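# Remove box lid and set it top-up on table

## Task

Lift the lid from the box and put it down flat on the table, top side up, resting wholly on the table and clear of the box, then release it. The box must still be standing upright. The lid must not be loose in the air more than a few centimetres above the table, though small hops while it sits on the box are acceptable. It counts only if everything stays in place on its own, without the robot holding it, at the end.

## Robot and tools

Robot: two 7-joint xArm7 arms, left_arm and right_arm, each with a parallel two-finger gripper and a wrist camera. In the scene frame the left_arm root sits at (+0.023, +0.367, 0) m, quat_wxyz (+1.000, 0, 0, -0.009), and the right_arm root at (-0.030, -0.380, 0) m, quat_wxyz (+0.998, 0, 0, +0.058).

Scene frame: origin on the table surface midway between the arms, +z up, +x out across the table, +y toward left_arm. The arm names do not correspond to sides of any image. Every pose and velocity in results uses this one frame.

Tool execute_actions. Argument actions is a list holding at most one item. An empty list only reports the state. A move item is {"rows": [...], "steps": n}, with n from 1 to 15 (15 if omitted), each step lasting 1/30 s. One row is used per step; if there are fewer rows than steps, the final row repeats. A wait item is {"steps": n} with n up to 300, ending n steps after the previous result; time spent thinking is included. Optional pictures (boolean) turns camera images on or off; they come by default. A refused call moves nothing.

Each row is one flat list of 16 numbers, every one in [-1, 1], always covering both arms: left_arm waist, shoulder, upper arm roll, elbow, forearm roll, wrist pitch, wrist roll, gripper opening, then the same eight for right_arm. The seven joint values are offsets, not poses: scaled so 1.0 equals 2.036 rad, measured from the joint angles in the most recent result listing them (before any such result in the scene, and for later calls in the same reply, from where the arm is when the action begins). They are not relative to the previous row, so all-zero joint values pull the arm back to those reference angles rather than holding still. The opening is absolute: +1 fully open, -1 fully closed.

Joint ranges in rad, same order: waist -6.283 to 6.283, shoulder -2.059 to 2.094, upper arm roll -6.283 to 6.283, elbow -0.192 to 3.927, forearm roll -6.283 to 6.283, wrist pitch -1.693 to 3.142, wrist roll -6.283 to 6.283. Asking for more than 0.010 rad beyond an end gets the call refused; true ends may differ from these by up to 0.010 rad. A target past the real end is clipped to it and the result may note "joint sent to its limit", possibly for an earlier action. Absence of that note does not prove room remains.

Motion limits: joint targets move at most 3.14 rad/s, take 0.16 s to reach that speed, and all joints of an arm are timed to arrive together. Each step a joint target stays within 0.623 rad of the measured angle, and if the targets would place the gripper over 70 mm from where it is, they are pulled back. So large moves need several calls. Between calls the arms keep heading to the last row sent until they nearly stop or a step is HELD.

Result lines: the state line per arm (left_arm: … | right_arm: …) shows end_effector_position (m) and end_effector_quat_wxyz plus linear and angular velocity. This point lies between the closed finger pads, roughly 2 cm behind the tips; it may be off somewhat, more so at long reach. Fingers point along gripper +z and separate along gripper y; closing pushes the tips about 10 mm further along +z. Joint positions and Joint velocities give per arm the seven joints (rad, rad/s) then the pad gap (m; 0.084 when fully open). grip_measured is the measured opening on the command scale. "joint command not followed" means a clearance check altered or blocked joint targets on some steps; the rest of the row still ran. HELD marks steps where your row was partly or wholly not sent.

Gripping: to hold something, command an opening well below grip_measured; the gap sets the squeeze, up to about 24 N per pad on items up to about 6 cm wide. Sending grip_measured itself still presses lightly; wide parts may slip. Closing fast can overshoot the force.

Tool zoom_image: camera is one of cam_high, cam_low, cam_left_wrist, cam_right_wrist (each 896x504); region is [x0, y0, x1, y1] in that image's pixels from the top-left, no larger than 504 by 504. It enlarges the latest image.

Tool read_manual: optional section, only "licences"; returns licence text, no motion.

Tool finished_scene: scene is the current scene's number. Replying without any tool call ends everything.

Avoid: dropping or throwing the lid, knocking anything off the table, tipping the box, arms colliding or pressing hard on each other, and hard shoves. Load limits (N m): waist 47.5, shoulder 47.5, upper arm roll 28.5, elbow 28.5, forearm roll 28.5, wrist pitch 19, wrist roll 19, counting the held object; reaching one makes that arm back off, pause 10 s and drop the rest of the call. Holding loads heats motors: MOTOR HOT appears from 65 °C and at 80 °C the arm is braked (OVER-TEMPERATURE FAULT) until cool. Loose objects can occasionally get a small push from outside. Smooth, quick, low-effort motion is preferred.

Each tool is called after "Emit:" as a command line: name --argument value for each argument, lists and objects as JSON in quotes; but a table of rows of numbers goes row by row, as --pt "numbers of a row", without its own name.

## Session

Emit:
execute_actions --actions '[]'

Scene clock: 0.00 s of 4100.00 s.
left_arm: end_effector_position=(+0.3330, +0.5557, +0.2979) grip_measured=+1.00 end_effector_quat_wxyz=(-0.185, -0.006, +0.745, -0.641) end_effector_velocity=(+0.000, +0.000, -0.000) end_effector_angular_velocity=(+0.002, -0.001, +0.000) | right_arm: end_effector_position=(+0.3675, -0.3322, +0.2500) grip_measured=+1.00 end_effector_quat_wxyz=(-0.001, +0.998, +0.058, +0.001) end_effector_velocity=(-0.000, -0.000, +0.000) end_effector_angular_velocity=(+0.000, -0.000, -0.000)
Joint positions: left_arm=[ 0.671  0.636  0.356  1.723 -0.688  2.535 -2.273  0.084] | right_arm=[ 0.002 -0.251  0.002  0.919  0.003  1.168  0.002  0.084]
Joint velocities: left_arm=[-0.    -0.     0.001  0.001  0.    -0.001  0.001 -0.   ] | right_arm=[-0.    -0.001  0.    -0.     0.     0.     0.     0.   ]

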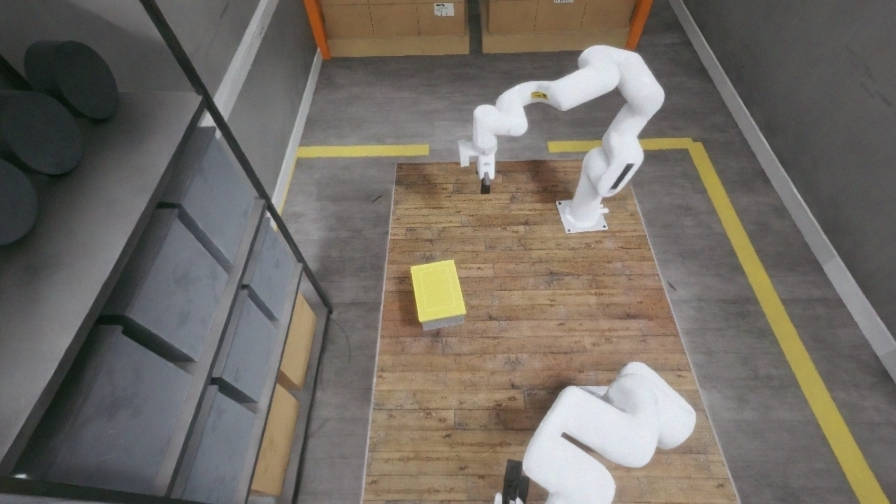

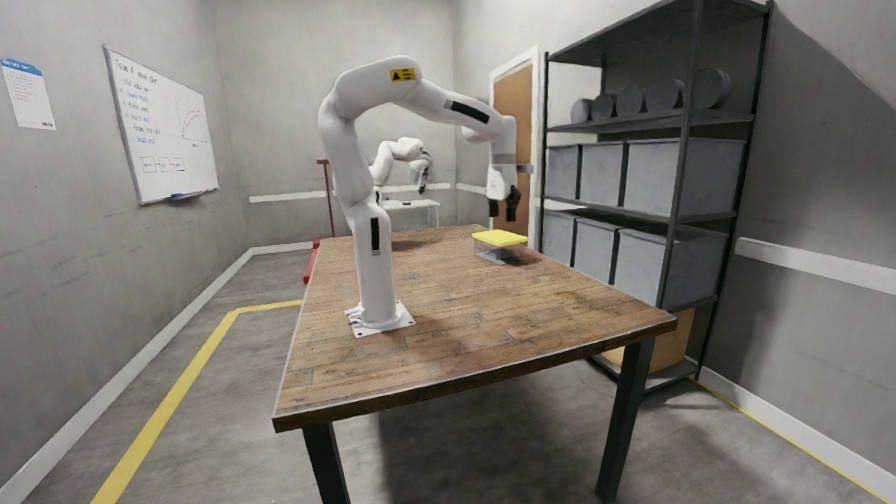

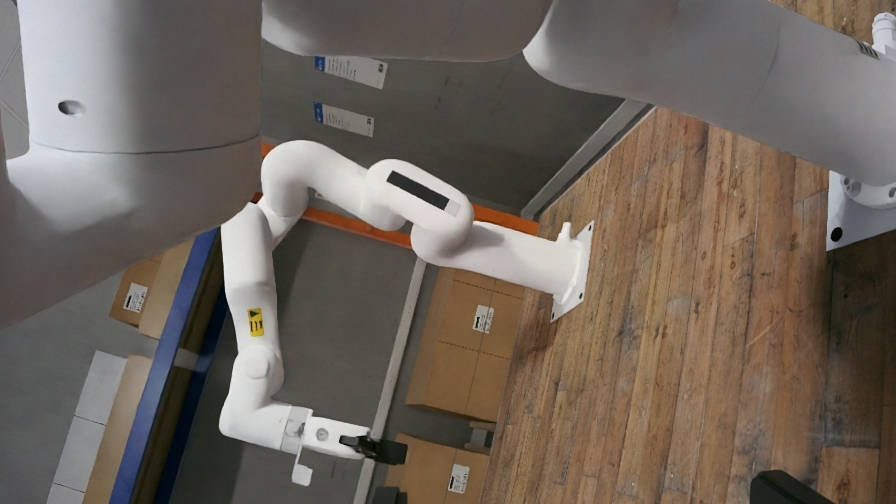

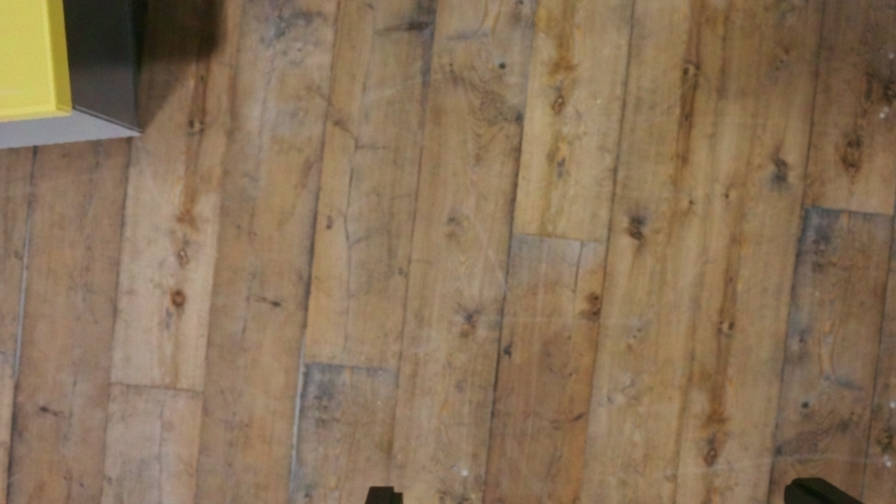

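Emit:
zoom_image --camera "cam_high" --region '[390, 250, 510, 370]'

Emit:
zoom_image --camera "cam_right_wrist" --region '[0, 0, 250, 200]'

Emit:
zoom_image --camera "cam_low" --region '[450, 205, 560, 280]'

Region (390, 250, 510, 370) of cam_high's 896x504 image, scaled by 4.200, with more detail than that image has.

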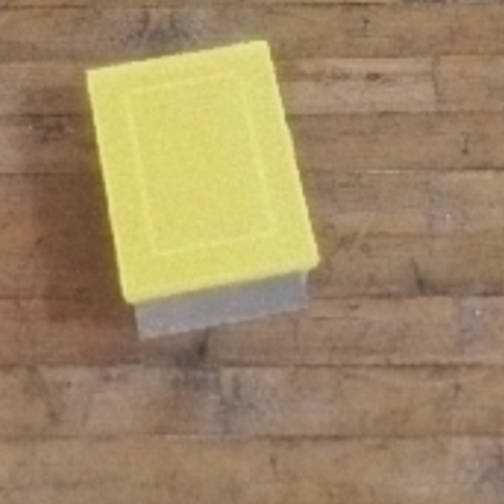

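Region (0, 0, 250, 200) of cam_right_wrist's 896x504 image, scaled by 2.016, with more detail than that image has; it fills the top 403 rows of this view, and the rest is white.

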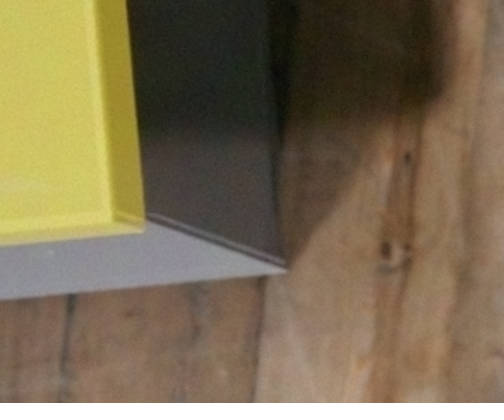

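Region (450, 205, 560, 280) of cam_low's 896x504 image, scaled by 4.582, with more detail than that image has; it fills the top 344 rows of this view, and the rest is white.

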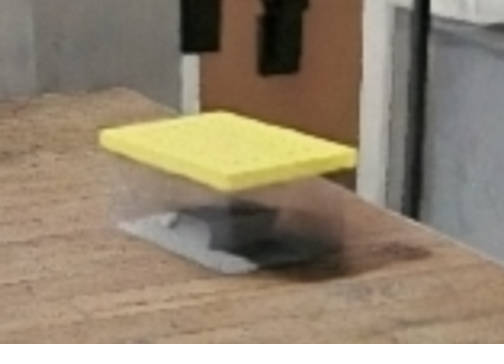

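Emit:
execute_actions --actions '[{"rows": [ [0,0,0,0,0,0,0,1,0.0035,0.0027,0,-0.0002,-0.009,0.0009,0.0055,0.9], [0,0,0,0,0,0,0,1,0.0087,0.0068,0,-0.0005,-0.023,0.0022,0.0136,0.8], [0,0,0,0,0,0,0,1,0.0175,0.0136,0,-0.0011,-0.046,0.0045,0.027,0.7], [0,0,0,0,0,0,0,1,0.0284,0.022,0,-0.0018,-0.075,0.0073,0.044,0.6], [0,0,0,0,0,0,0,1,0.0416,0.032,0,-0.0026,-0.109,0.0106,0.065,0.5], [0,0,0,0,0,0,0,1,0.0555,0.043,0,-0.0034,-0.146,0.0142,0.087,0.4], [0,0,0,0,0,0,0,1,0.07,0.054,0,-0.0043,-0.184,0.018,0.109,0.3], [0,0,0,0,0,0,0,1,0.0844,0.066,0,-0.0052,-0.221,0.0216,0.132,0.2], [0,0,0,0,0,0,0,1,0.099,0.077,0,-0.0061,-0.259,0.0253,0.154,0.1], [0,0,0,0,0,0,0,1,0.1133,0.088,0,-0.007,-0.297,0.029,0.177,0], [0,0,0,0,0,0,0,1,0.1277,0.099,0,-0.0079,-0.335,0.0327,0.199,-0.1], [0,0,0,0,0,0,0,1,0.142,0.11,0,-0.0088,-0.373,0.0364,0.222,-0.2], [0,0,0,0,0,0,0,1,0.1566,0.122,0,-0.0097,-0.411,0.04,0.244,-0.22], [0,0,0,0,0,0,0,1,0.171,0.133,0,-0.0106,-0.448,0.0438,0.267,-0.22], [0,0,0,0,0,0,0,1,0.1855,0.144,0,-0.0114,-0.486,0.0475,0.289,-0.22] ]}]' --pictures false

Emit:
execute_actions --actions '[{"rows": [ [0,0,0,0,0,0,0,1,0.072,0.064,0,-0.0045,-0.189,0.0185,0.113,-0.22], [0,0,0,0,0,0,0,1,0.087,0.077,0,-0.0053,-0.227,0.022,0.135,-0.22], [0,0,0,0,0,0,0,1,0.101,0.089,0,-0.0062,-0.265,0.026,0.158,-0.22], [0,0,0,0,0,0,0,1,0.115,0.102,0,-0.0071,-0.303,0.0296,0.18,-0.22], [0,0,0,0,0,0,0,1,0.13,0.115,0,-0.008,-0.341,0.0333,0.203,-0.22], [0,0,0,0,0,0,0,1,0.144,0.128,0,-0.0089,-0.379,0.037,0.225,-0.22], [0,0,0,0,0,0,0,1,0.159,0.14,0,-0.0098,-0.416,0.0407,0.248,-0.22], [0,0,0,0,0,0,0,1,0.173,0.153,0,-0.0107,-0.454,0.0444,0.27,-0.22], [0,0,0,0,0,0,0,1,0.188,0.166,0,-0.0116,-0.492,0.048,0.293,-0.22], [0,0,0,0,0,0,0,1,0.202,0.179,0,-0.0125,-0.53,0.0517,0.315,-0.22], [0,0,0,0,0,0,0,1,0.217,0.192,0,-0.0134,-0.568,0.0554,0.338,-0.22], [0,0,0,0,0,0,0,1,0.231,0.204,0,-0.0143,-0.606,0.059,0.36,-0.22], [0,0,0,0,0,0,0,1,0.245,0.217,0,-0.0151,-0.643,0.063,0.383,-0.22], [0,0,0,0,0,0,0,1,0.26,0.23,0,-0.016,-0.681,0.0665,0.405,-0.22], [0,0,0,0,0,0,0,1,0.297,0.263,0,-0.0184,-0.78,0.076,0.464,-0.22] ]}]' --pictures false

Emit:
execute_actions --actions '[{"steps": 20}]' --pictures false

Scene clock: 76.40 s of 4100.00 s.
left_arm: end_effector_position=(+0.3330, +0.5557, +0.2979) grip_measured=+1.00 end_effector_quat_wxyz=(-0.185, -0.006, +0.745, -0.641) end_effector_velocity=(-0.000, -0.000, +0.001) end_effector_angular_velocity=(+0.000, -0.001, -0.000) | right_arm: end_effector_position=(+0.3798, -0.3588, +0.2024) grip_measured=-0.20 end_effector_quat_wxyz=(+0.302, +0.944, +0.133, -0.017) end_effector_velocity=(+0.162, -0.012, -0.044) end_effector_angular_velocity=(-1.995, -0.594, +0.914)
Joint positions: left_arm=[ 0.671  0.636  0.356  1.723 -0.688  2.535 -2.273  0.084] | right_arm=[ 0.243 -0.063  0.003  0.903 -0.629  1.23   0.378  0.035]
Joint velocities: left_arm=[-0.    -0.002  0.     0.    -0.     0.001 -0.001 -0.   ] | right_arm=[ 0.836  0.651 -0.002 -0.049 -2.19   0.212  1.301 -0.029]
Steps of this call (steps 1 to 90: nothing new was sent; then 72.90 s passed at rest; steps 91 to 105: all 15 steps of this action). Readings (joint positions):
91: left_arm=[0.671 0.636 0.356 1.723 -0.688 2.535 -2.273] | right_arm=[0.002 -0.251 0.002 0.919 0.002 1.168 0.002]
92: left_arm=[0.671 0.636 0.356 1.723 -0.688 2.535 -2.273] | right_arm=[0.003 -0.250 0.002 0.919 -0.001 1.168 0.004]
94: left_arm=[0.671 0.636 0.356 1.723 -0.688 2.535 -2.273] | right_arm=[0.012 -0.243 0.001 0.919 -0.026 1.171 0.019]
98: left_arm=[0.671 0.636 0.356 1.723 -0.688 2.535 -2.273] | right_arm=[0.067 -0.200 0.001 0.915 -0.171 1.185 0.105]
105: the state above

Scene clock: 76.90 s of 4100.00 s.
left_arm: end_effector_position=(+0.3330, +0.5557, +0.2979) grip_measured=+1.00 end_effector_quat_wxyz=(-0.185, -0.006, +0.745, -0.641) end_effector_velocity=(-0.000, -0.000, +0.001) end_effector_angular_velocity=(+0.001, +0.000, -0.000) | right_arm: end_effector_position=(+0.4726, -0.2271, +0.1940) grip_measured=-0.23 end_effector_quat_wxyz=(+0.574, +0.688, +0.335, +0.289) end_effector_velocity=(+0.074, +0.437, -0.031) end_effector_angular_velocity=(-0.392, -0.829, +1.608)
Joint positions: left_arm=[ 0.671  0.636  0.356  1.723 -0.688  2.535 -2.273  0.084] | right_arm=[ 0.621  0.271  0.003  0.88  -1.619  1.326  0.966  0.034]
Joint velocities: left_arm=[ 0.    -0.003 -0.    -0.    -0.     0.001 -0.002 -0.   ] | right_arm=[ 0.59   0.523 -0.006 -0.034 -1.549  0.154  0.926 -0.   ]
Steps of this call (steps 1 to 15: all 15 steps of this action). Readings (joint positions):
1: left_arm=[0.671 0.636 0.356 1.723 -0.688 2.535 -2.273] | right_arm=[0.272 -0.041 0.003 0.901 -0.703 1.237 0.421]
2: left_arm=[0.671 0.636 0.356 1.723 -0.688 2.535 -2.273] | right_arm=[0.299 -0.018 0.003 0.900 -0.776 1.244 0.465]
4: left_arm=[0.671 0.636 0.356 1.723 -0.688 2.535 -2.273] | right_arm=[0.353 0.029 0.003 0.897 -0.916 1.258 0.548]
8: left_arm=[0.671 0.636 0.356 1.723 -0.688 2.535 -2.273] | right_arm=[0.460 0.128 0.002 0.890 -1.198 1.286 0.716]
15: the state above

Scene clock: 77.57 s of 4100.00 s.
left_arm: end_effector_position=(+0.3330, +0.5557, +0.2979) grip_measured=+1.00 end_effector_quat_wxyz=(-0.185, -0.006, +0.745, -0.641) end_effector_velocity=(+0.000, -0.000, -0.000) end_effector_angular_velocity=(+0.001, +0.001, -0.000) | right_arm: end_effector_position=(+0.4429, -0.0284, +0.1598) grip_measured=-0.23 end_effector_quat_wxyz=(+0.482, +0.487, +0.484, +0.544) end_effector_velocity=(+0.002, +0.001, +0.001) end_effector_angular_velocity=(+0.004, -0.007, +0.008)
Joint positions: left_arm=[ 0.671  0.636  0.356  1.723 -0.688  2.535 -2.273  0.084] | right_arm=[ 0.846  0.471  0.001  0.866 -2.216  1.385  1.321  0.034]
Joint velocities: left_arm=[-0.     0.001 -0.     0.    -0.    -0.001 -0.001  0.   ] | right_arm=[-0.001  0.002 -0.004  0.002 -0.013  0.002  0.008  0.   ]
Steps of this call (steps 1 to 20: the robot went on to your last target). Readings (joint positions):
1: left_arm=[0.671 0.636 0.356 1.723 -0.688 2.535 -2.273] | right_arm=[0.641 0.289 0.003 0.879 -1.670 1.332 0.997]
2: left_arm=[0.671 0.636 0.356 1.723 -0.688 2.535 -2.273] | right_arm=[0.660 0.305 0.003 0.877 -1.719 1.336 1.027]
4: left_arm=[0.671 0.636 0.356 1.723 -0.688 2.535 -2.273] | right_arm=[0.696 0.337 0.003 0.875 -1.813 1.346 1.083]
8: left_arm=[0.671 0.636 0.356 1.723 -0.688 2.535 -2.273] | right_arm=[0.763 0.397 0.003 0.871 -1.991 1.363 1.188]
20: the state above

Emit:
execute_actions --actions '[{"rows": [ [0,0,0,0,0,0,0,1,0.003,0.002,0,0,-0.008,0.001,0.005,-0.22], [0,0,0,0,0,0,0,1,0.008,0.005,0,0,-0.02,0.002,0.012,-0.22], [0,0,0,0,0,0,0,1,0.013,0.01,0,0,-0.033,0.003,0.02,-0.22], [0,0,0,0,0,0,0,1,0.018,0.016,0,-0.001,-0.045,0.004,0.027,-0.22], [0,0,0,0,0,0,0,1,0.021,0.023,0,-0.001,-0.053,0.005,0.032,-0.22], [0,0,0,0,0,0,0,1,0.0228,0.031,0,-0.001,-0.0571,0.0054,0.034,-0.22], [0,0,0,0,0,0,0,1,0.0228,0.04,0,-0.001,-0.0571,0.0054,0.034,-0.22], [0,0,0,0,0,0,0,1,0.0228,0.049,0,-0.001,-0.0571,0.0054,0.034,-0.22], [0,0,0,0,0,0,0,1,0.0228,0.057,0,-0.001,-0.0571,0.0054,0.034,-0.22], [0,0,0,0,0,0,0,1,0.0228,0.064,0,-0.001,-0.0571,0.0054,0.034,-0.22], [0,0,0,0,0,0,0,1,0.0228,0.068,0,-0.001,-0.0571,0.0054,0.034,-0.22], [0,0,0,0,0,0,0,1,0.0228,0.0699,0,-0.001,-0.0571,0.0054,0.034,-0.22] ]}]' --pictures false

Emit:
execute_actions --actions '[{"steps": 8}]'

Scene clock: 90.93 s of 4100.00 s.
left_arm: end_effector_position=(+0.3330, +0.5557, +0.2979) grip_measured=+1.00 end_effector_quat_wxyz=(-0.185, -0.006, +0.745, -0.641) end_effector_velocity=(-0.000, +0.000, +0.001) end_effector_angular_velocity=(+0.001, -0.002, +0.001) | right_arm: end_effector_position=(+0.4117, -0.0000, +0.0906) grip_measured=-0.23 end_effector_quat_wxyz=(+0.444, +0.445, +0.550, +0.551) end_effector_velocity=(-0.007, -0.021, -0.067) end_effector_angular_velocity=(-0.101, +0.057, -0.002)
Joint positions: left_arm=[ 0.671  0.636  0.356  1.723 -0.688  2.535 -2.272  0.084] | right_arm=[ 0.892  0.608 -0.     0.861 -2.331  1.395  1.39   0.034]
Joint velocities: left_arm=[ 0.    -0.002  0.     0.    -0.001  0.     0.    -0.   ] | right_arm=[-0.003  0.126 -0.009  0.003 -0.009  0.004  0.006 -0.   ]
Steps of this call (steps 1 to 30: the robot went on to your last target; steps 31 to 90: nothing new was sent; then 9.87 s passed at rest; steps 91 to 105: all 15 steps of this action). Readings (joint positions):
91: left_arm=[0.671 0.636 0.356 1.723 -0.688 2.535 -2.273] | right_arm=[0.848 0.473 0.003 0.866 -2.217 1.385 1.322]
92: left_arm=[0.671 0.636 0.356 1.723 -0.688 2.535 -2.272] | right_arm=[0.849 0.473 0.002 0.866 -2.220 1.385 1.324]
94: left_arm=[0.671 0.636 0.356 1.723 -0.688 2.535 -2.273] | right_arm=[0.855 0.478 -0.000 0.866 -2.240 1.388 1.337]
98: left_arm=[0.671 0.636 0.356 1.723 -0.688 2.535 -2.273] | right_arm=[0.883 0.515 0.002 0.866 -2.307 1.394 1.376]
105: the state above

Scene clock: 91.20 s of 4100.00 s.
left_arm: end_effector_position=(+0.3330, +0.5557, +0.2979) grip_measured=+1.00 end_effector_quat_wxyz=(-0.185, -0.006, +0.745, -0.641) end_effector_velocity=(-0.000, -0.000, -0.000) end_effector_angular_velocity=(-0.002, +0.002, -0.000) | right_arm: end_effector_position=(+0.4116, +0.0011, +0.0896) grip_measured=-0.23 end_effector_quat_wxyz=(+0.443, +0.444, +0.550, +0.551) end_effector_velocity=(-0.002, -0.002, -0.005) end_effector_angular_velocity=(-0.010, +0.008, +0.002)
Joint positions: left_arm=[ 0.671  0.636  0.356  1.723 -0.688  2.535 -2.273  0.084] | right_arm=[ 0.893  0.613  0.001  0.865 -2.332  1.396  1.391  0.034]
Joint velocities: left_arm=[ 0.     0.001 -0.    -0.001  0.001  0.001 -0.     0.   ] | right_arm=[ 0.001  0.005  0.    -0.006 -0.    -0.002 -0.     0.   ]
Steps of this call (steps 1 to 8: the robot went on to your last target). Readings (joint positions):
1: left_arm=[0.671 0.636 0.356 1.723 -0.688 2.535 -2.273] | right_arm=[0.892 0.611 -0.000 0.862 -2.331 1.396 1.390]
2: left_arm=[0.671 0.636 0.356 1.723 -0.688 2.535 -2.273] | right_arm=[0.892 0.612 -0.000 0.863 -2.331 1.396 1.390]
4: left_arm=[0.671 0.636 0.356 1.723 -0.688 2.535 -2.273] | right_arm=[0.892 0.613 0.000 0.865 -2.332 1.396 1.391]
8: the state above

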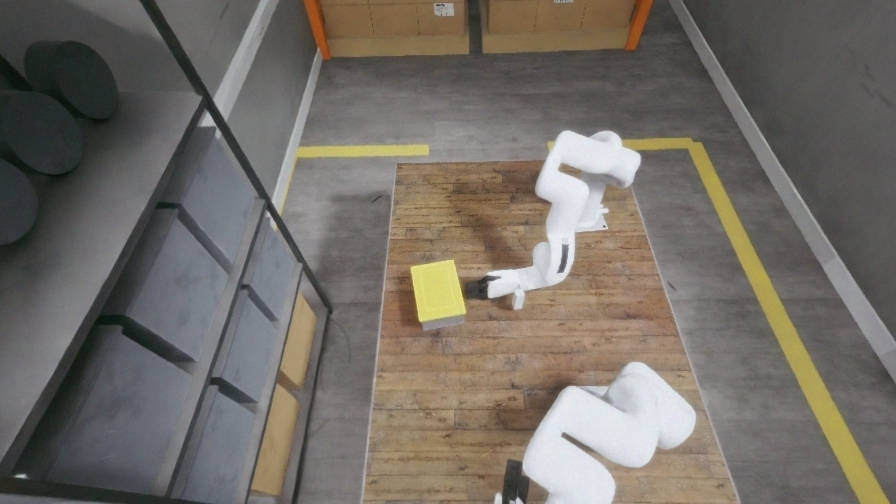

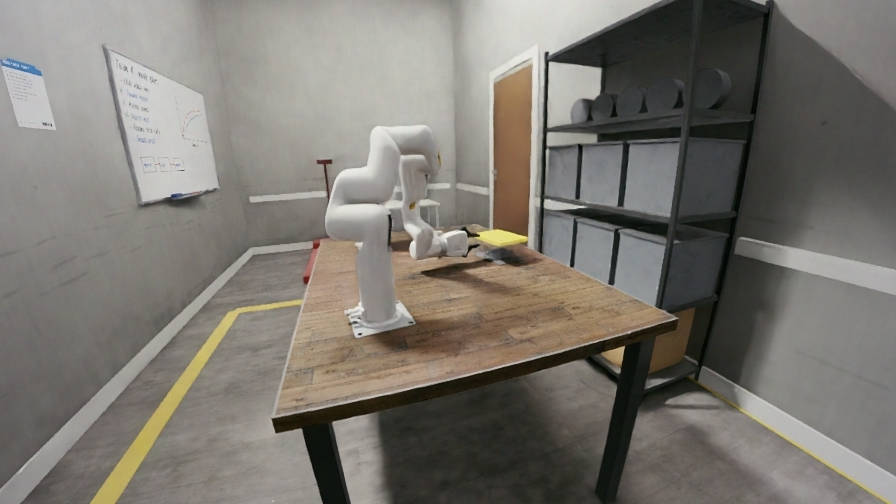

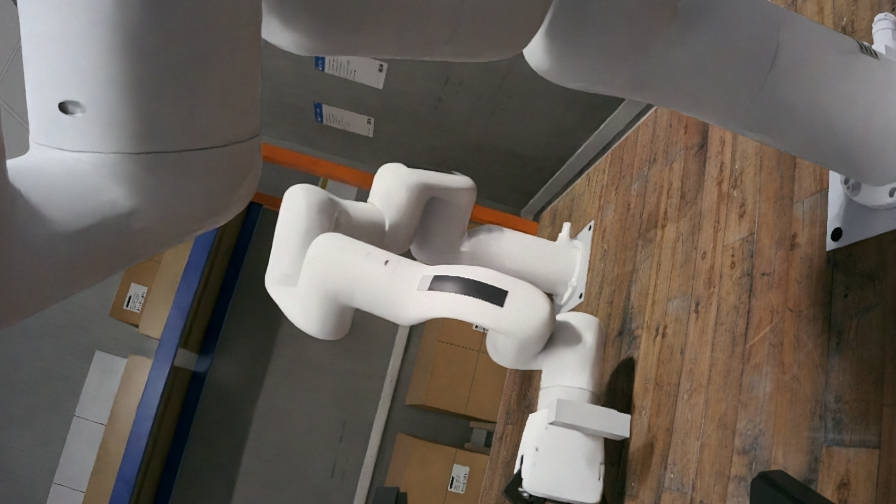

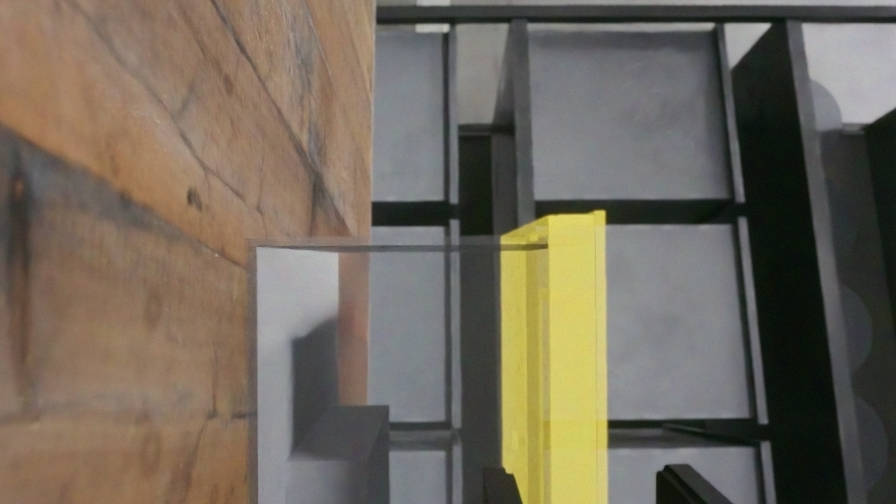

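Emit:
zoom_image --camera "cam_right_wrist" --region '[440, 190, 740, 504]'

Emit:
zoom_image --camera "cam_high" --region '[430, 255, 530, 325]'

Region (440, 190, 740, 504) of cam_right_wrist's 896x504 image, scaled by 1.605, with more detail than that image has; it fills the left 482 columns of this view, and the rest is white.

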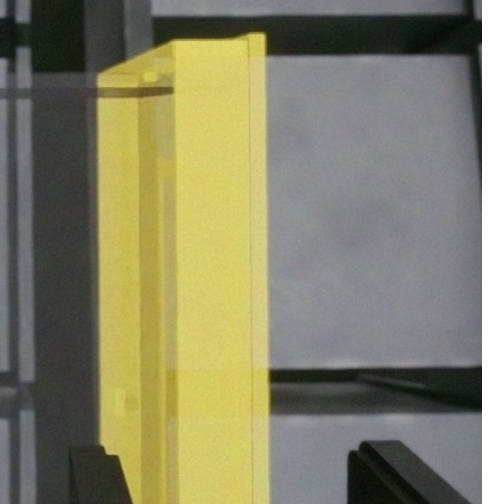

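Region (430, 255, 530, 325) of cam_high's 896x504 image, scaled by 5.040, with more detail than that image has; it fills the top 353 rows of this view, and the rest is white.

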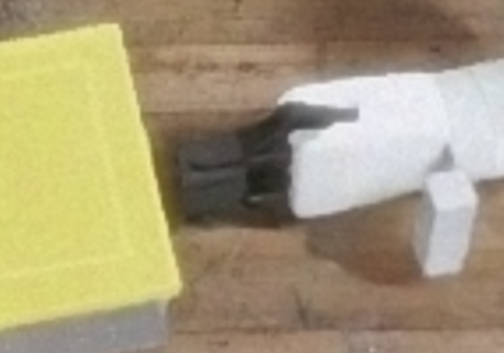

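Emit:
execute_actions --actions '[{"rows": [ [0,0,0,0,0,0,0,1,-0.003,-0.0002,0,0,-0.003,-0.0007,0.0003,-0.25], [0,0,0,0,0,0,0,1,-0.007,-0.0004,0,0.0001,-0.007,-0.0016,0.0008,-0.25], [0,0,0,0,0,0,0,1,-0.012,-0.0006,0,0.0002,-0.012,-0.0028,0.0014,-0.25], [0,0,0,0,0,0,0,1,-0.017,-0.0009,0,0.0003,-0.017,-0.004,0.0019,-0.25], [0,0,0,0,0,0,0,1,-0.022,-0.0011,0,0.0003,-0.022,-0.0052,0.0025,-0.25], [0,0,0,0,0,0,0,1,-0.027,-0.0014,0,0.0004,-0.027,-0.0063,0.0031,-0.25], [0,0,0,0,0,0,0,1,-0.031,-0.0016,0,0.0005,-0.031,-0.0073,0.0035,-0.25], [0,0,0,0,0,0,0,1,-0.035,-0.0018,0,0.0005,-0.0345,-0.0082,0.004,-0.25], [0,0,0,0,0,0,0,1,-0.038,-0.002,0,0.0006,-0.0375,-0.0089,0.0043,-0.25], [0,0,0,0,0,0,0,1,-0.0405,-0.0021,0,0.0006,-0.04,-0.0095,0.0046,-0.25] ]}]'

Scene clock: 119.03 s of 4100.00 s.
left_arm: end_effector_position=(+0.3330, +0.5557, +0.2979) grip_measured=+1.00 end_effector_quat_wxyz=(-0.185, -0.006, +0.745, -0.641) end_effector_velocity=(+0.000, -0.000, +0.000) end_effector_angular_velocity=(+0.000, +0.001, -0.001) | right_arm: end_effector_position=(+0.4370, -0.0167, +0.0908) grip_measured=-0.27 end_effector_quat_wxyz=(+0.444, +0.444, +0.551, +0.550) end_effector_velocity=(-0.003, +0.006, -0.005) end_effector_angular_velocity=(+0.000, +0.015, +0.029)
Joint positions: left_arm=[ 0.671  0.636  0.356  1.723 -0.688  2.535 -2.273  0.084] | right_arm=[ 0.812  0.609  0.     0.865 -2.411  1.377  1.4    0.033]
Joint velocities: left_arm=[-0.     0.    -0.001  0.001  0.001  0.001 -0.001  0.   ] | right_arm=[-0.018  0.002  0.019 -0.001 -0.031 -0.01   0.004  0.   ]
Steps of this call (steps 1 to 15: the robot went on to your last target; steps 16 to 90: nothing new was sent; then 24.33 s passed at rest; steps 91 to 105: all 15 steps of this action). Readings (joint positions):
91: left_arm=[0.671 0.636 0.356 1.723 -0.688 2.535 -2.273] | right_arm=[0.893 0.614 0.001 0.864 -2.332 1.396 1.391]
92: left_arm=[0.671 0.636 0.356 1.723 -0.688 2.535 -2.273] | right_arm=[0.891 0.614 0.001 0.864 -2.333 1.396 1.391]
94: left_arm=[0.671 0.636 0.356 1.723 -0.688 2.535 -2.273] | right_arm=[0.884 0.613 0.002 0.865 -2.342 1.394 1.392]
98: left_arm=[0.671 0.636 0.356 1.723 -0.688 2.535 -2.273] | right_arm=[0.850 0.611 0.000 0.865 -2.374 1.386 1.395]
105: the state above

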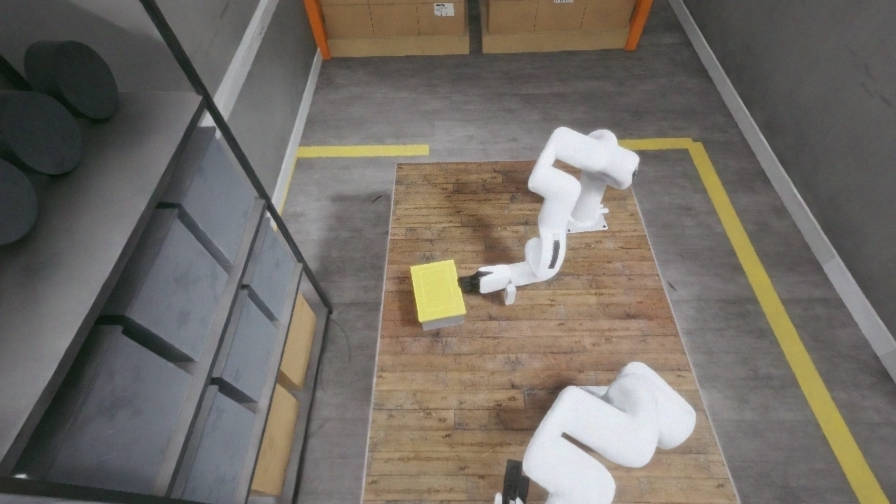

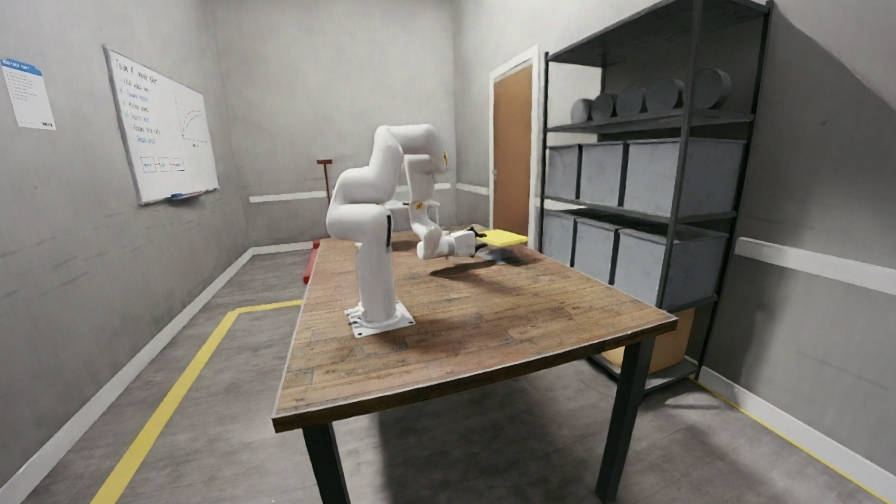

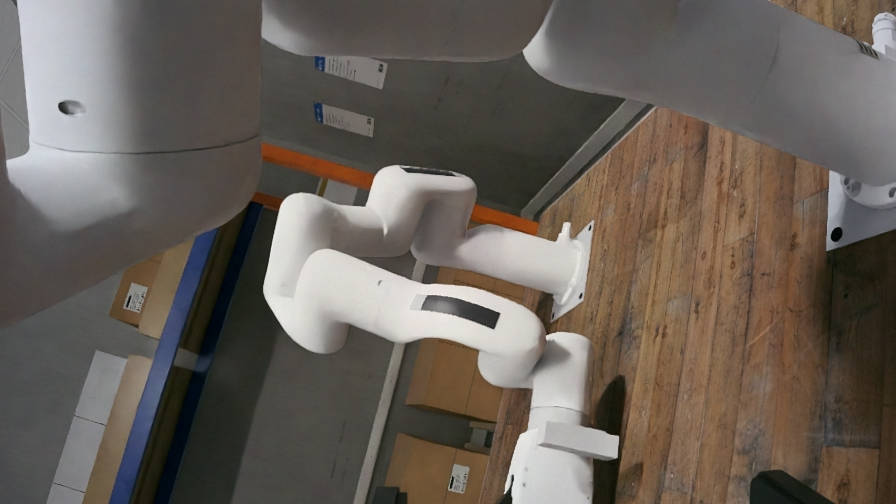

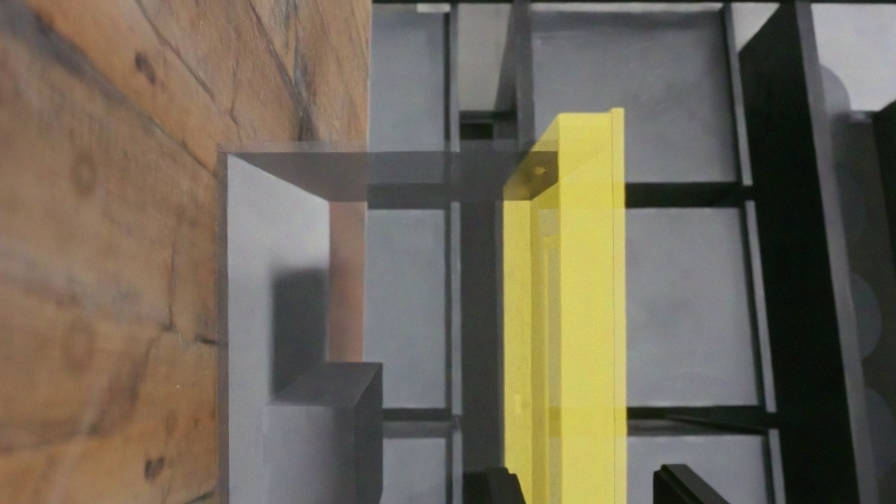

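Emit:
zoom_image --camera "cam_high" --region '[430, 255, 530, 325]'

Region (430, 255, 530, 325) of cam_high's 896x504 image, scaled by 5.040, with more detail than that image has; it fills the top 353 rows of this view, and the rest is white.

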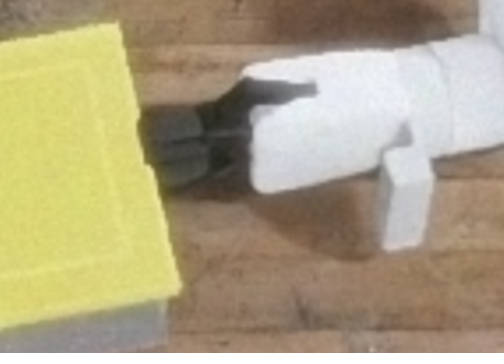

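Emit:
execute_actions --actions '[{"rows": [ [0,0,0,0,0,0,0,1,-0.002,-0.0004,0,0.002,-0.0025,-0.0017,-0.0008,-0.28], [0,0,0,0,0,0,0,1,-0.003,-0.0006,0,0.0037,-0.0037,-0.0033,-0.0018,-0.3], [0,0,0,0,0,0,0,1,-0.0041,-0.0008,0,0.0052,-0.0049,-0.0047,-0.0027,-0.3], [0,0,0,0,0,0,0,1,-0.0041,-0.0008,0,0.0052,-0.0049,-0.0047,-0.0027,-0.3], [0,0,0,0,0,0,0,1,-0.0041,-0.0008,0,0.0052,-0.0049,-0.0047,-0.0027,-0.36], [0,0,0,0,0,0,0,1,-0.0041,-0.0008,0,0.0052,-0.0049,-0.0047,-0.0027,-0.42], [0,0,0,0,0,0,0,1,-0.0041,-0.0008,0,0.0052,-0.0049,-0.0047,-0.0027,-0.48], [0,0,0,0,0,0,0,1,-0.0041,-0.0008,0,0.0052,-0.0049,-0.0047,-0.0027,-0.54], [0,0,0,0,0,0,0,1,-0.0041,-0.0008,0,0.0052,-0.0049,-0.0047,-0.0027,-0.6], [0,0,0,0,0,0,0,1,-0.0041,-0.0008,0,0.0052,-0.0049,-0.0047,-0.0027,-0.66], [0,0,0,0,0,0,0,1,-0.0041,-0.0008,0,0.0052,-0.0049,-0.0047,-0.0027,-0.72], [0,0,0,0,0,0,0,1,-0.0041,-0.0008,0,0.0052,-0.0049,-0.0047,-0.0027,-0.8], [0,0,0,0,0,0,0,1,-0.0041,-0.0008,0,0.0052,-0.0049,-0.0047,-0.0027,-0.9], [0,0,0,0,0,0,0,1,-0.0041,-0.0008,0,0.0052,-0.0049,-0.0047,-0.0027,-1] ]}]'

Scene clock: 146.20 s of 4100.00 s.
left_arm: end_effector_position=(+0.3330, +0.5557, +0.2979) grip_measured=+1.00 end_effector_quat_wxyz=(-0.185, -0.006, +0.745, -0.641) end_effector_velocity=(+0.000, +0.000, -0.001) end_effector_angular_velocity=(+0.000, +0.001, -0.000) | right_arm: end_effector_position=(+0.4413, -0.0146, +0.0935) grip_measured=-0.68 end_effector_quat_wxyz=(+0.443, +0.443, +0.551, +0.551) end_effector_velocity=(+0.000, +0.000, +0.000) end_effector_angular_velocity=(+0.001, -0.001, -0.000)
Joint positions: left_arm=[ 0.671  0.636  0.356  1.723 -0.688  2.535 -2.273  0.084] | right_arm=[ 0.803  0.607  0.     0.876 -2.421  1.368  1.394  0.014]
Joint velocities: left_arm=[ 0.     0.002 -0.     0.001  0.    -0.    -0.     0.   ] | right_arm=[-0.    -0.    -0.     0.001 -0.    -0.    -0.    -0.   ]
Steps of this call (steps 1 to 15: the robot went on to your last target; steps 16 to 90: nothing new was sent; then 23.67 s passed at rest; steps 91 to 105: all 15 steps of this action). Readings (joint positions):
91: left_arm=[0.671 0.636 0.356 1.723 -0.688 2.535 -2.273] | right_arm=[0.810 0.608 0.000 0.866 -2.413 1.377 1.400]
92: left_arm=[0.671 0.636 0.356 1.723 -0.688 2.535 -2.272] | right_arm=[0.810 0.608 0.001 0.867 -2.414 1.376 1.400]
94: left_arm=[0.671 0.636 0.356 1.723 -0.688 2.535 -2.273] | right_arm=[0.807 0.608 0.001 0.869 -2.417 1.372 1.397]
98: left_arm=[0.671 0.636 0.356 1.723 -0.688 2.535 -2.273] | right_arm=[0.804 0.607 0.000 0.875 -2.421 1.368 1.395]
105: the state above

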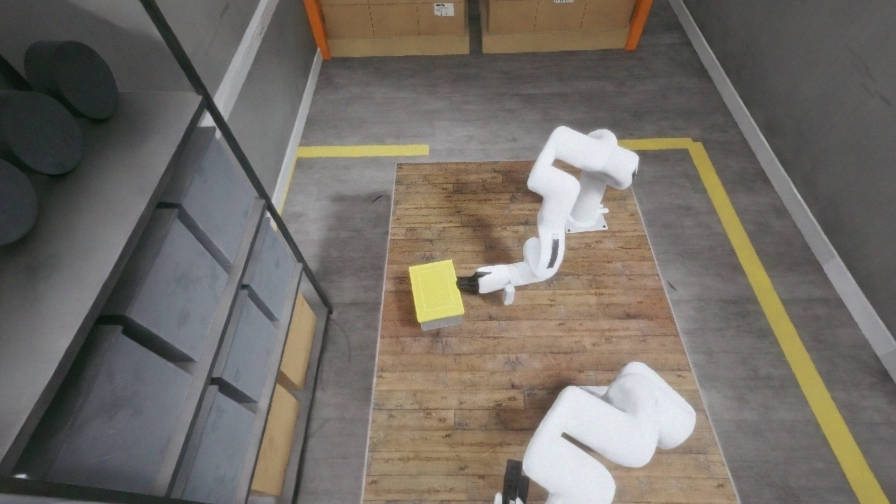

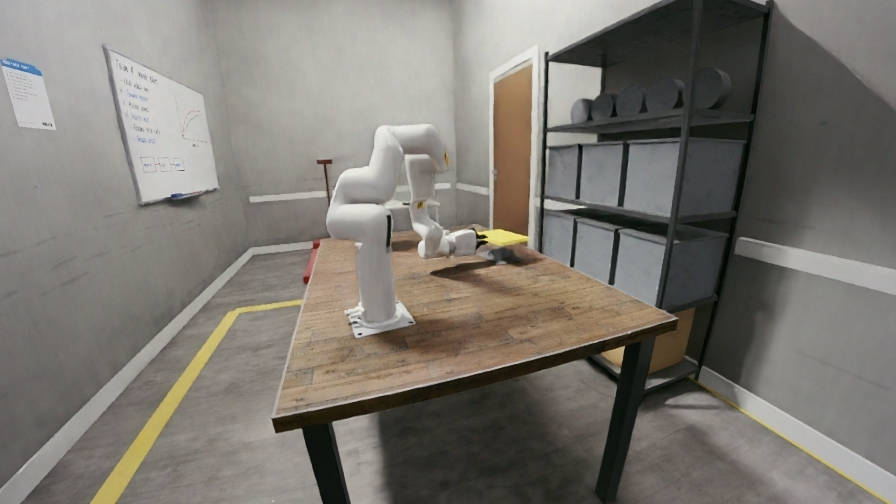

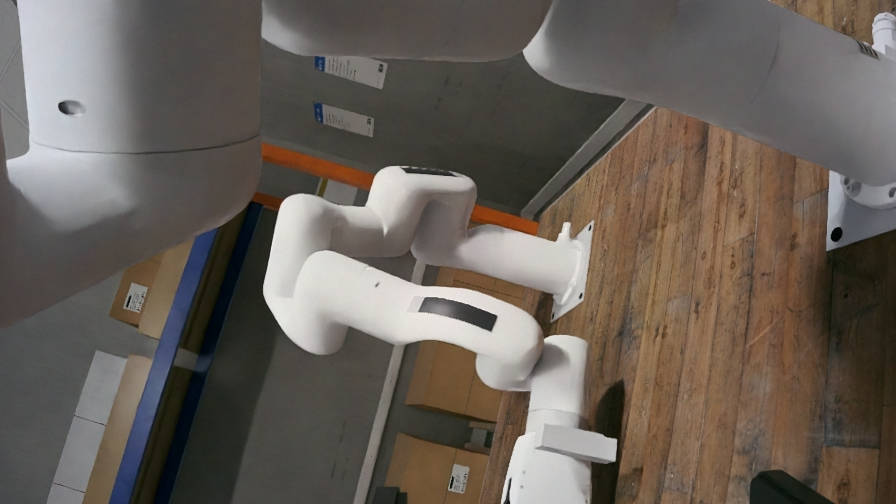

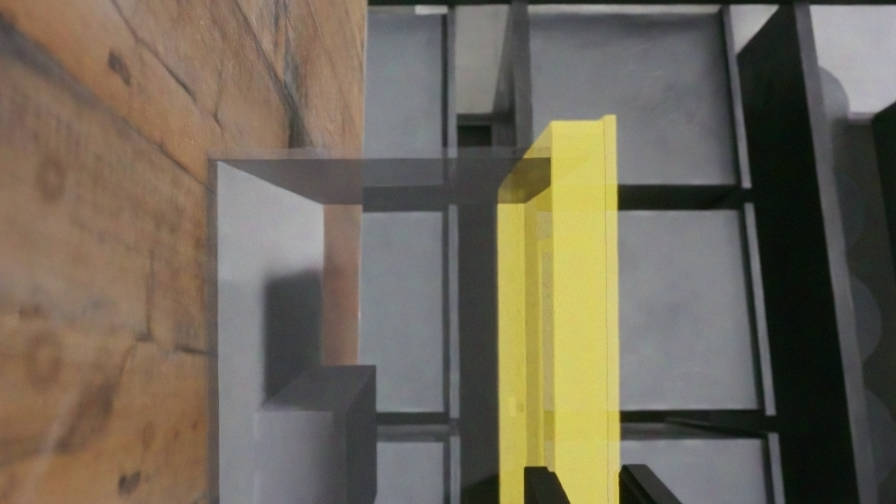

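Emit:
execute_actions --actions '[{"rows": [ [0,0,0,0,0,0,0,1,-0.0007,-0.0029,0,-0.0002,0.0007,-0.0048,-0.0019,-1], [0,0,0,0,0,0,0,1,-0.0017,-0.0067,0,-0.0005,0.0016,-0.0111,-0.0045,-1], [0,0,0,0,0,0,0,1,-0.0029,-0.0114,0,-0.0009,0.0027,-0.019,-0.0077,-1], [0,0,0,0,0,0,0,1,-0.0044,-0.0171,0,-0.0013,0.004,-0.0285,-0.0116,-1], [0,0,0,0,0,0,0,1,-0.0061,-0.0238,0,-0.0019,0.0056,-0.0396,-0.016,-1], [0,0,0,0,0,0,0,1,-0.008,-0.0314,0,-0.0024,0.0073,-0.0523,-0.0212,-1], [0,0,0,0,0,0,0,1,-0.0102,-0.04,0,-0.0031,0.0093,-0.0666,-0.027,-1], [0,0,0,0,0,0,0,1,-0.0126,-0.0495,0,-0.0038,0.0115,-0.0824,-0.0334,-1], [0,0,0,0,0,0,0,1,-0.0151,-0.059,0,-0.0046,0.0138,-0.0983,-0.0398,-1], [0,0,0,0,0,0,0,1,-0.0175,-0.0685,0,-0.0053,0.016,-0.1141,-0.0462,-1], [0,0,0,0,0,0,0,1,-0.0199,-0.078,0,-0.0061,0.0182,-0.13,-0.0526,-1], [0,0,0,0,0,0,0,1,-0.0221,-0.0865,0,-0.0067,0.0202,-0.1442,-0.0584,-1], [0,0,0,0,0,0,0,1,-0.0243,-0.0935,0,-0.006,0.021,-0.1565,-0.0635,-1], [0,0,0,0,0,0,0,1,-0.0267,-0.0934,0,-0.0037,0.0198,-0.16,-0.0652,-1], [0,0,0,0,0,0,0,1,-0.029,-0.0917,0,0,0.0175,-0.1615,-0.0662,-1] ]}]' --pictures false

Emit:
execute_actions --actions '[{"steps": 10}]'

Scene clock: 175.23 s of 4100.00 s.
left_arm: end_effector_position=(+0.3330, +0.5557, +0.2979) grip_measured=+1.00 end_effector_quat_wxyz=(-0.185, -0.006, +0.745, -0.641) end_effector_velocity=(-0.000, +0.000, +0.001) end_effector_angular_velocity=(+0.002, -0.004, +0.000) | right_arm: end_effector_position=(+0.4452, -0.0156, +0.1183) grip_measured=-0.68 end_effector_quat_wxyz=(+0.411, +0.478, +0.588, +0.507) end_effector_velocity=(+0.017, -0.001, +0.087) end_effector_angular_velocity=(-0.058, +0.385, +0.029)
Joint positions: left_arm=[ 0.671  0.636  0.356  1.723 -0.688  2.535 -2.273  0.084] | right_arm=[ 0.761  0.446 -0.001  0.866 -2.384  1.102  1.286  0.014]
Joint velocities: left_arm=[ 0.    -0.004  0.     0.    -0.    -0.     0.001 -0.   ] | right_arm=[-0.158 -0.437 -0.011  0.02   0.069 -0.764 -0.315 -0.   ]
Steps of this call (steps 1 to 15: the robot went on to your last target; steps 16 to 90: nothing new was sent; then 25.53 s passed at rest; steps 91 to 105: all 15 steps of this action). Readings (joint positions):
91: left_arm=[0.671 0.636 0.356 1.723 -0.688 2.535 -2.273] | right_arm=[0.803 0.607 -0.000 0.876 -2.421 1.368 1.394]
92: left_arm=[0.671 0.636 0.356 1.723 -0.688 2.535 -2.273] | right_arm=[0.803 0.606 -0.000 0.876 -2.421 1.366 1.393]
94: left_arm=[0.671 0.636 0.356 1.723 -0.688 2.535 -2.273] | right_arm=[0.801 0.599 0.000 0.875 -2.419 1.353 1.388]
98: left_arm=[0.671 0.636 0.356 1.723 -0.688 2.535 -2.273] | right_arm=[0.792 0.562 0.001 0.872 -2.411 1.291 1.364]
105: the state above

Scene clock: 175.57 s of 4100.00 s.
left_arm: end_effector_position=(+0.3330, +0.5557, +0.2979) grip_measured=+1.00 end_effector_quat_wxyz=(-0.185, -0.006, +0.745, -0.641) end_effector_velocity=(+0.000, +0.000, -0.000) end_effector_angular_velocity=(-0.001, +0.001, +0.000) | right_arm: end_effector_position=(+0.4470, -0.0139, +0.1224) grip_measured=-0.68 end_effector_quat_wxyz=(+0.401, +0.482, +0.598, +0.499) end_effector_velocity=(+0.001, +0.003, +0.004) end_effector_angular_velocity=(+0.005, -0.003, +0.003)
Joint positions: left_arm=[ 0.671  0.636  0.356  1.723 -0.688  2.535 -2.273  0.084] | right_arm=[ 0.745  0.421  0.001  0.875 -2.385  1.039  1.26   0.014]
Joint velocities: left_arm=[-0.     0.001  0.     0.    -0.     0.    -0.001 -0.   ] | right_arm=[-0.    -0.004  0.     0.007 -0.001 -0.005 -0.002 -0.   ]
Steps of this call (steps 1 to 10: the robot went on to your last target). Readings (joint positions):
1: left_arm=[0.671 0.636 0.356 1.723 -0.688 2.535 -2.273] | right_arm=[0.756 0.434 -0.001 0.868 -2.383 1.079 1.277]
2: left_arm=[0.671 0.636 0.356 1.723 -0.688 2.535 -2.273] | right_arm=[0.751 0.427 -0.001 0.871 -2.383 1.063 1.270]
4: left_arm=[0.671 0.636 0.356 1.723 -0.688 2.535 -2.273] | right_arm=[0.746 0.421 -0.002 0.875 -2.385 1.048 1.263]
8: left_arm=[0.671 0.636 0.356 1.723 -0.688 2.535 -2.273] | right_arm=[0.745 0.422 0.000 0.875 -2.385 1.040 1.260]
10: the state above

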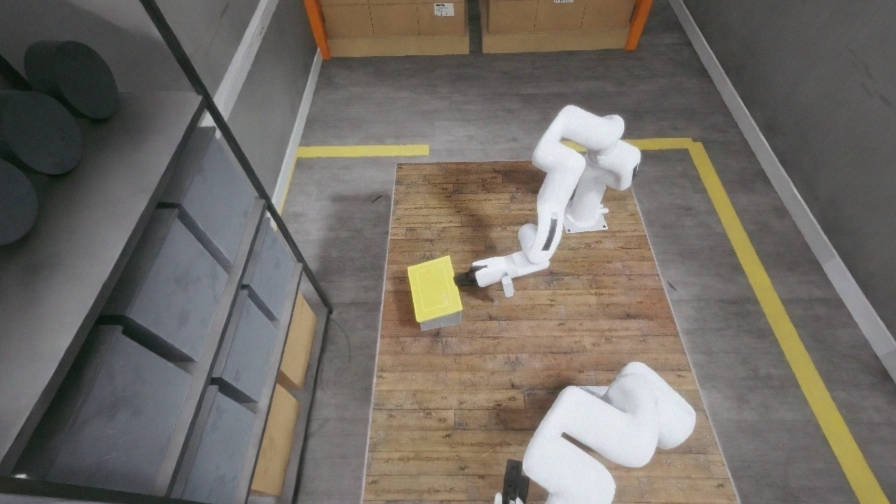

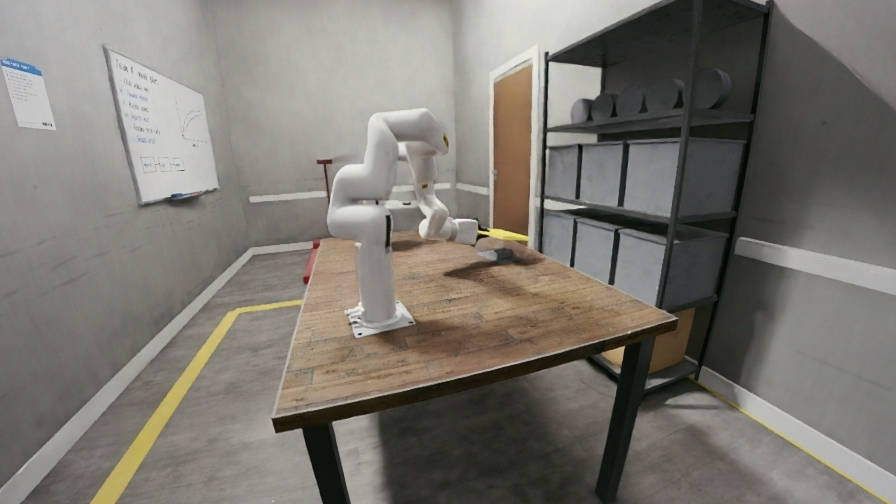

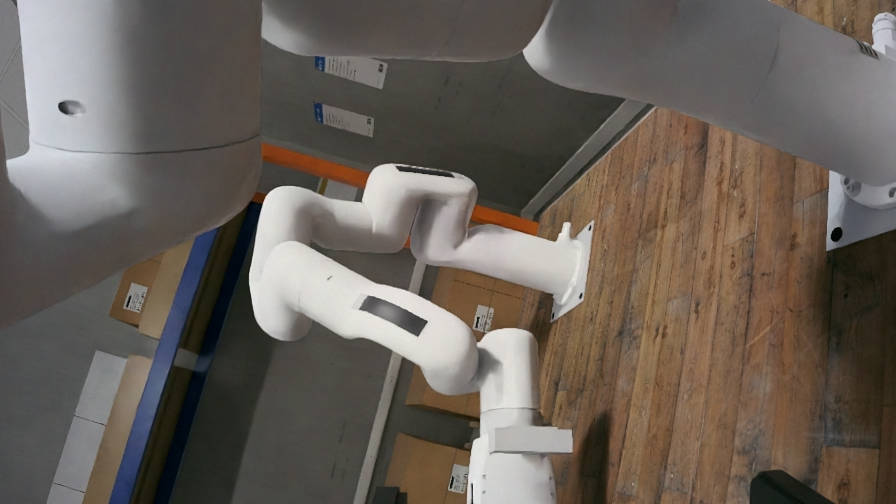

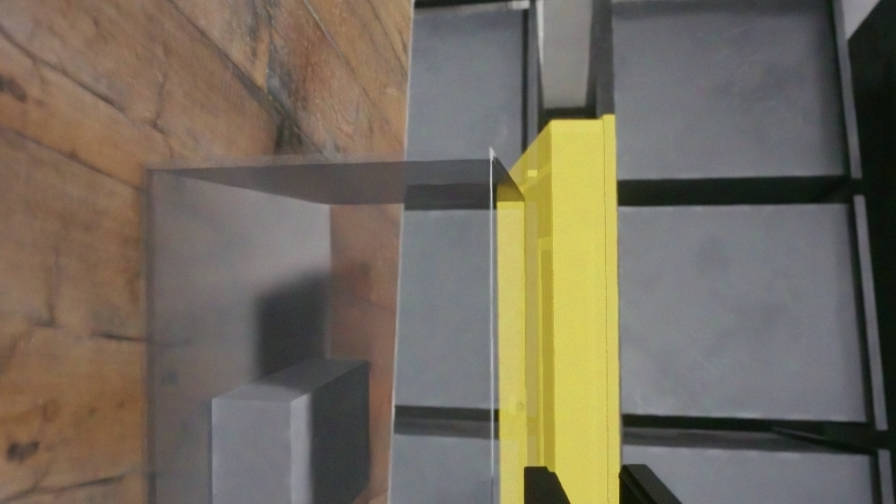

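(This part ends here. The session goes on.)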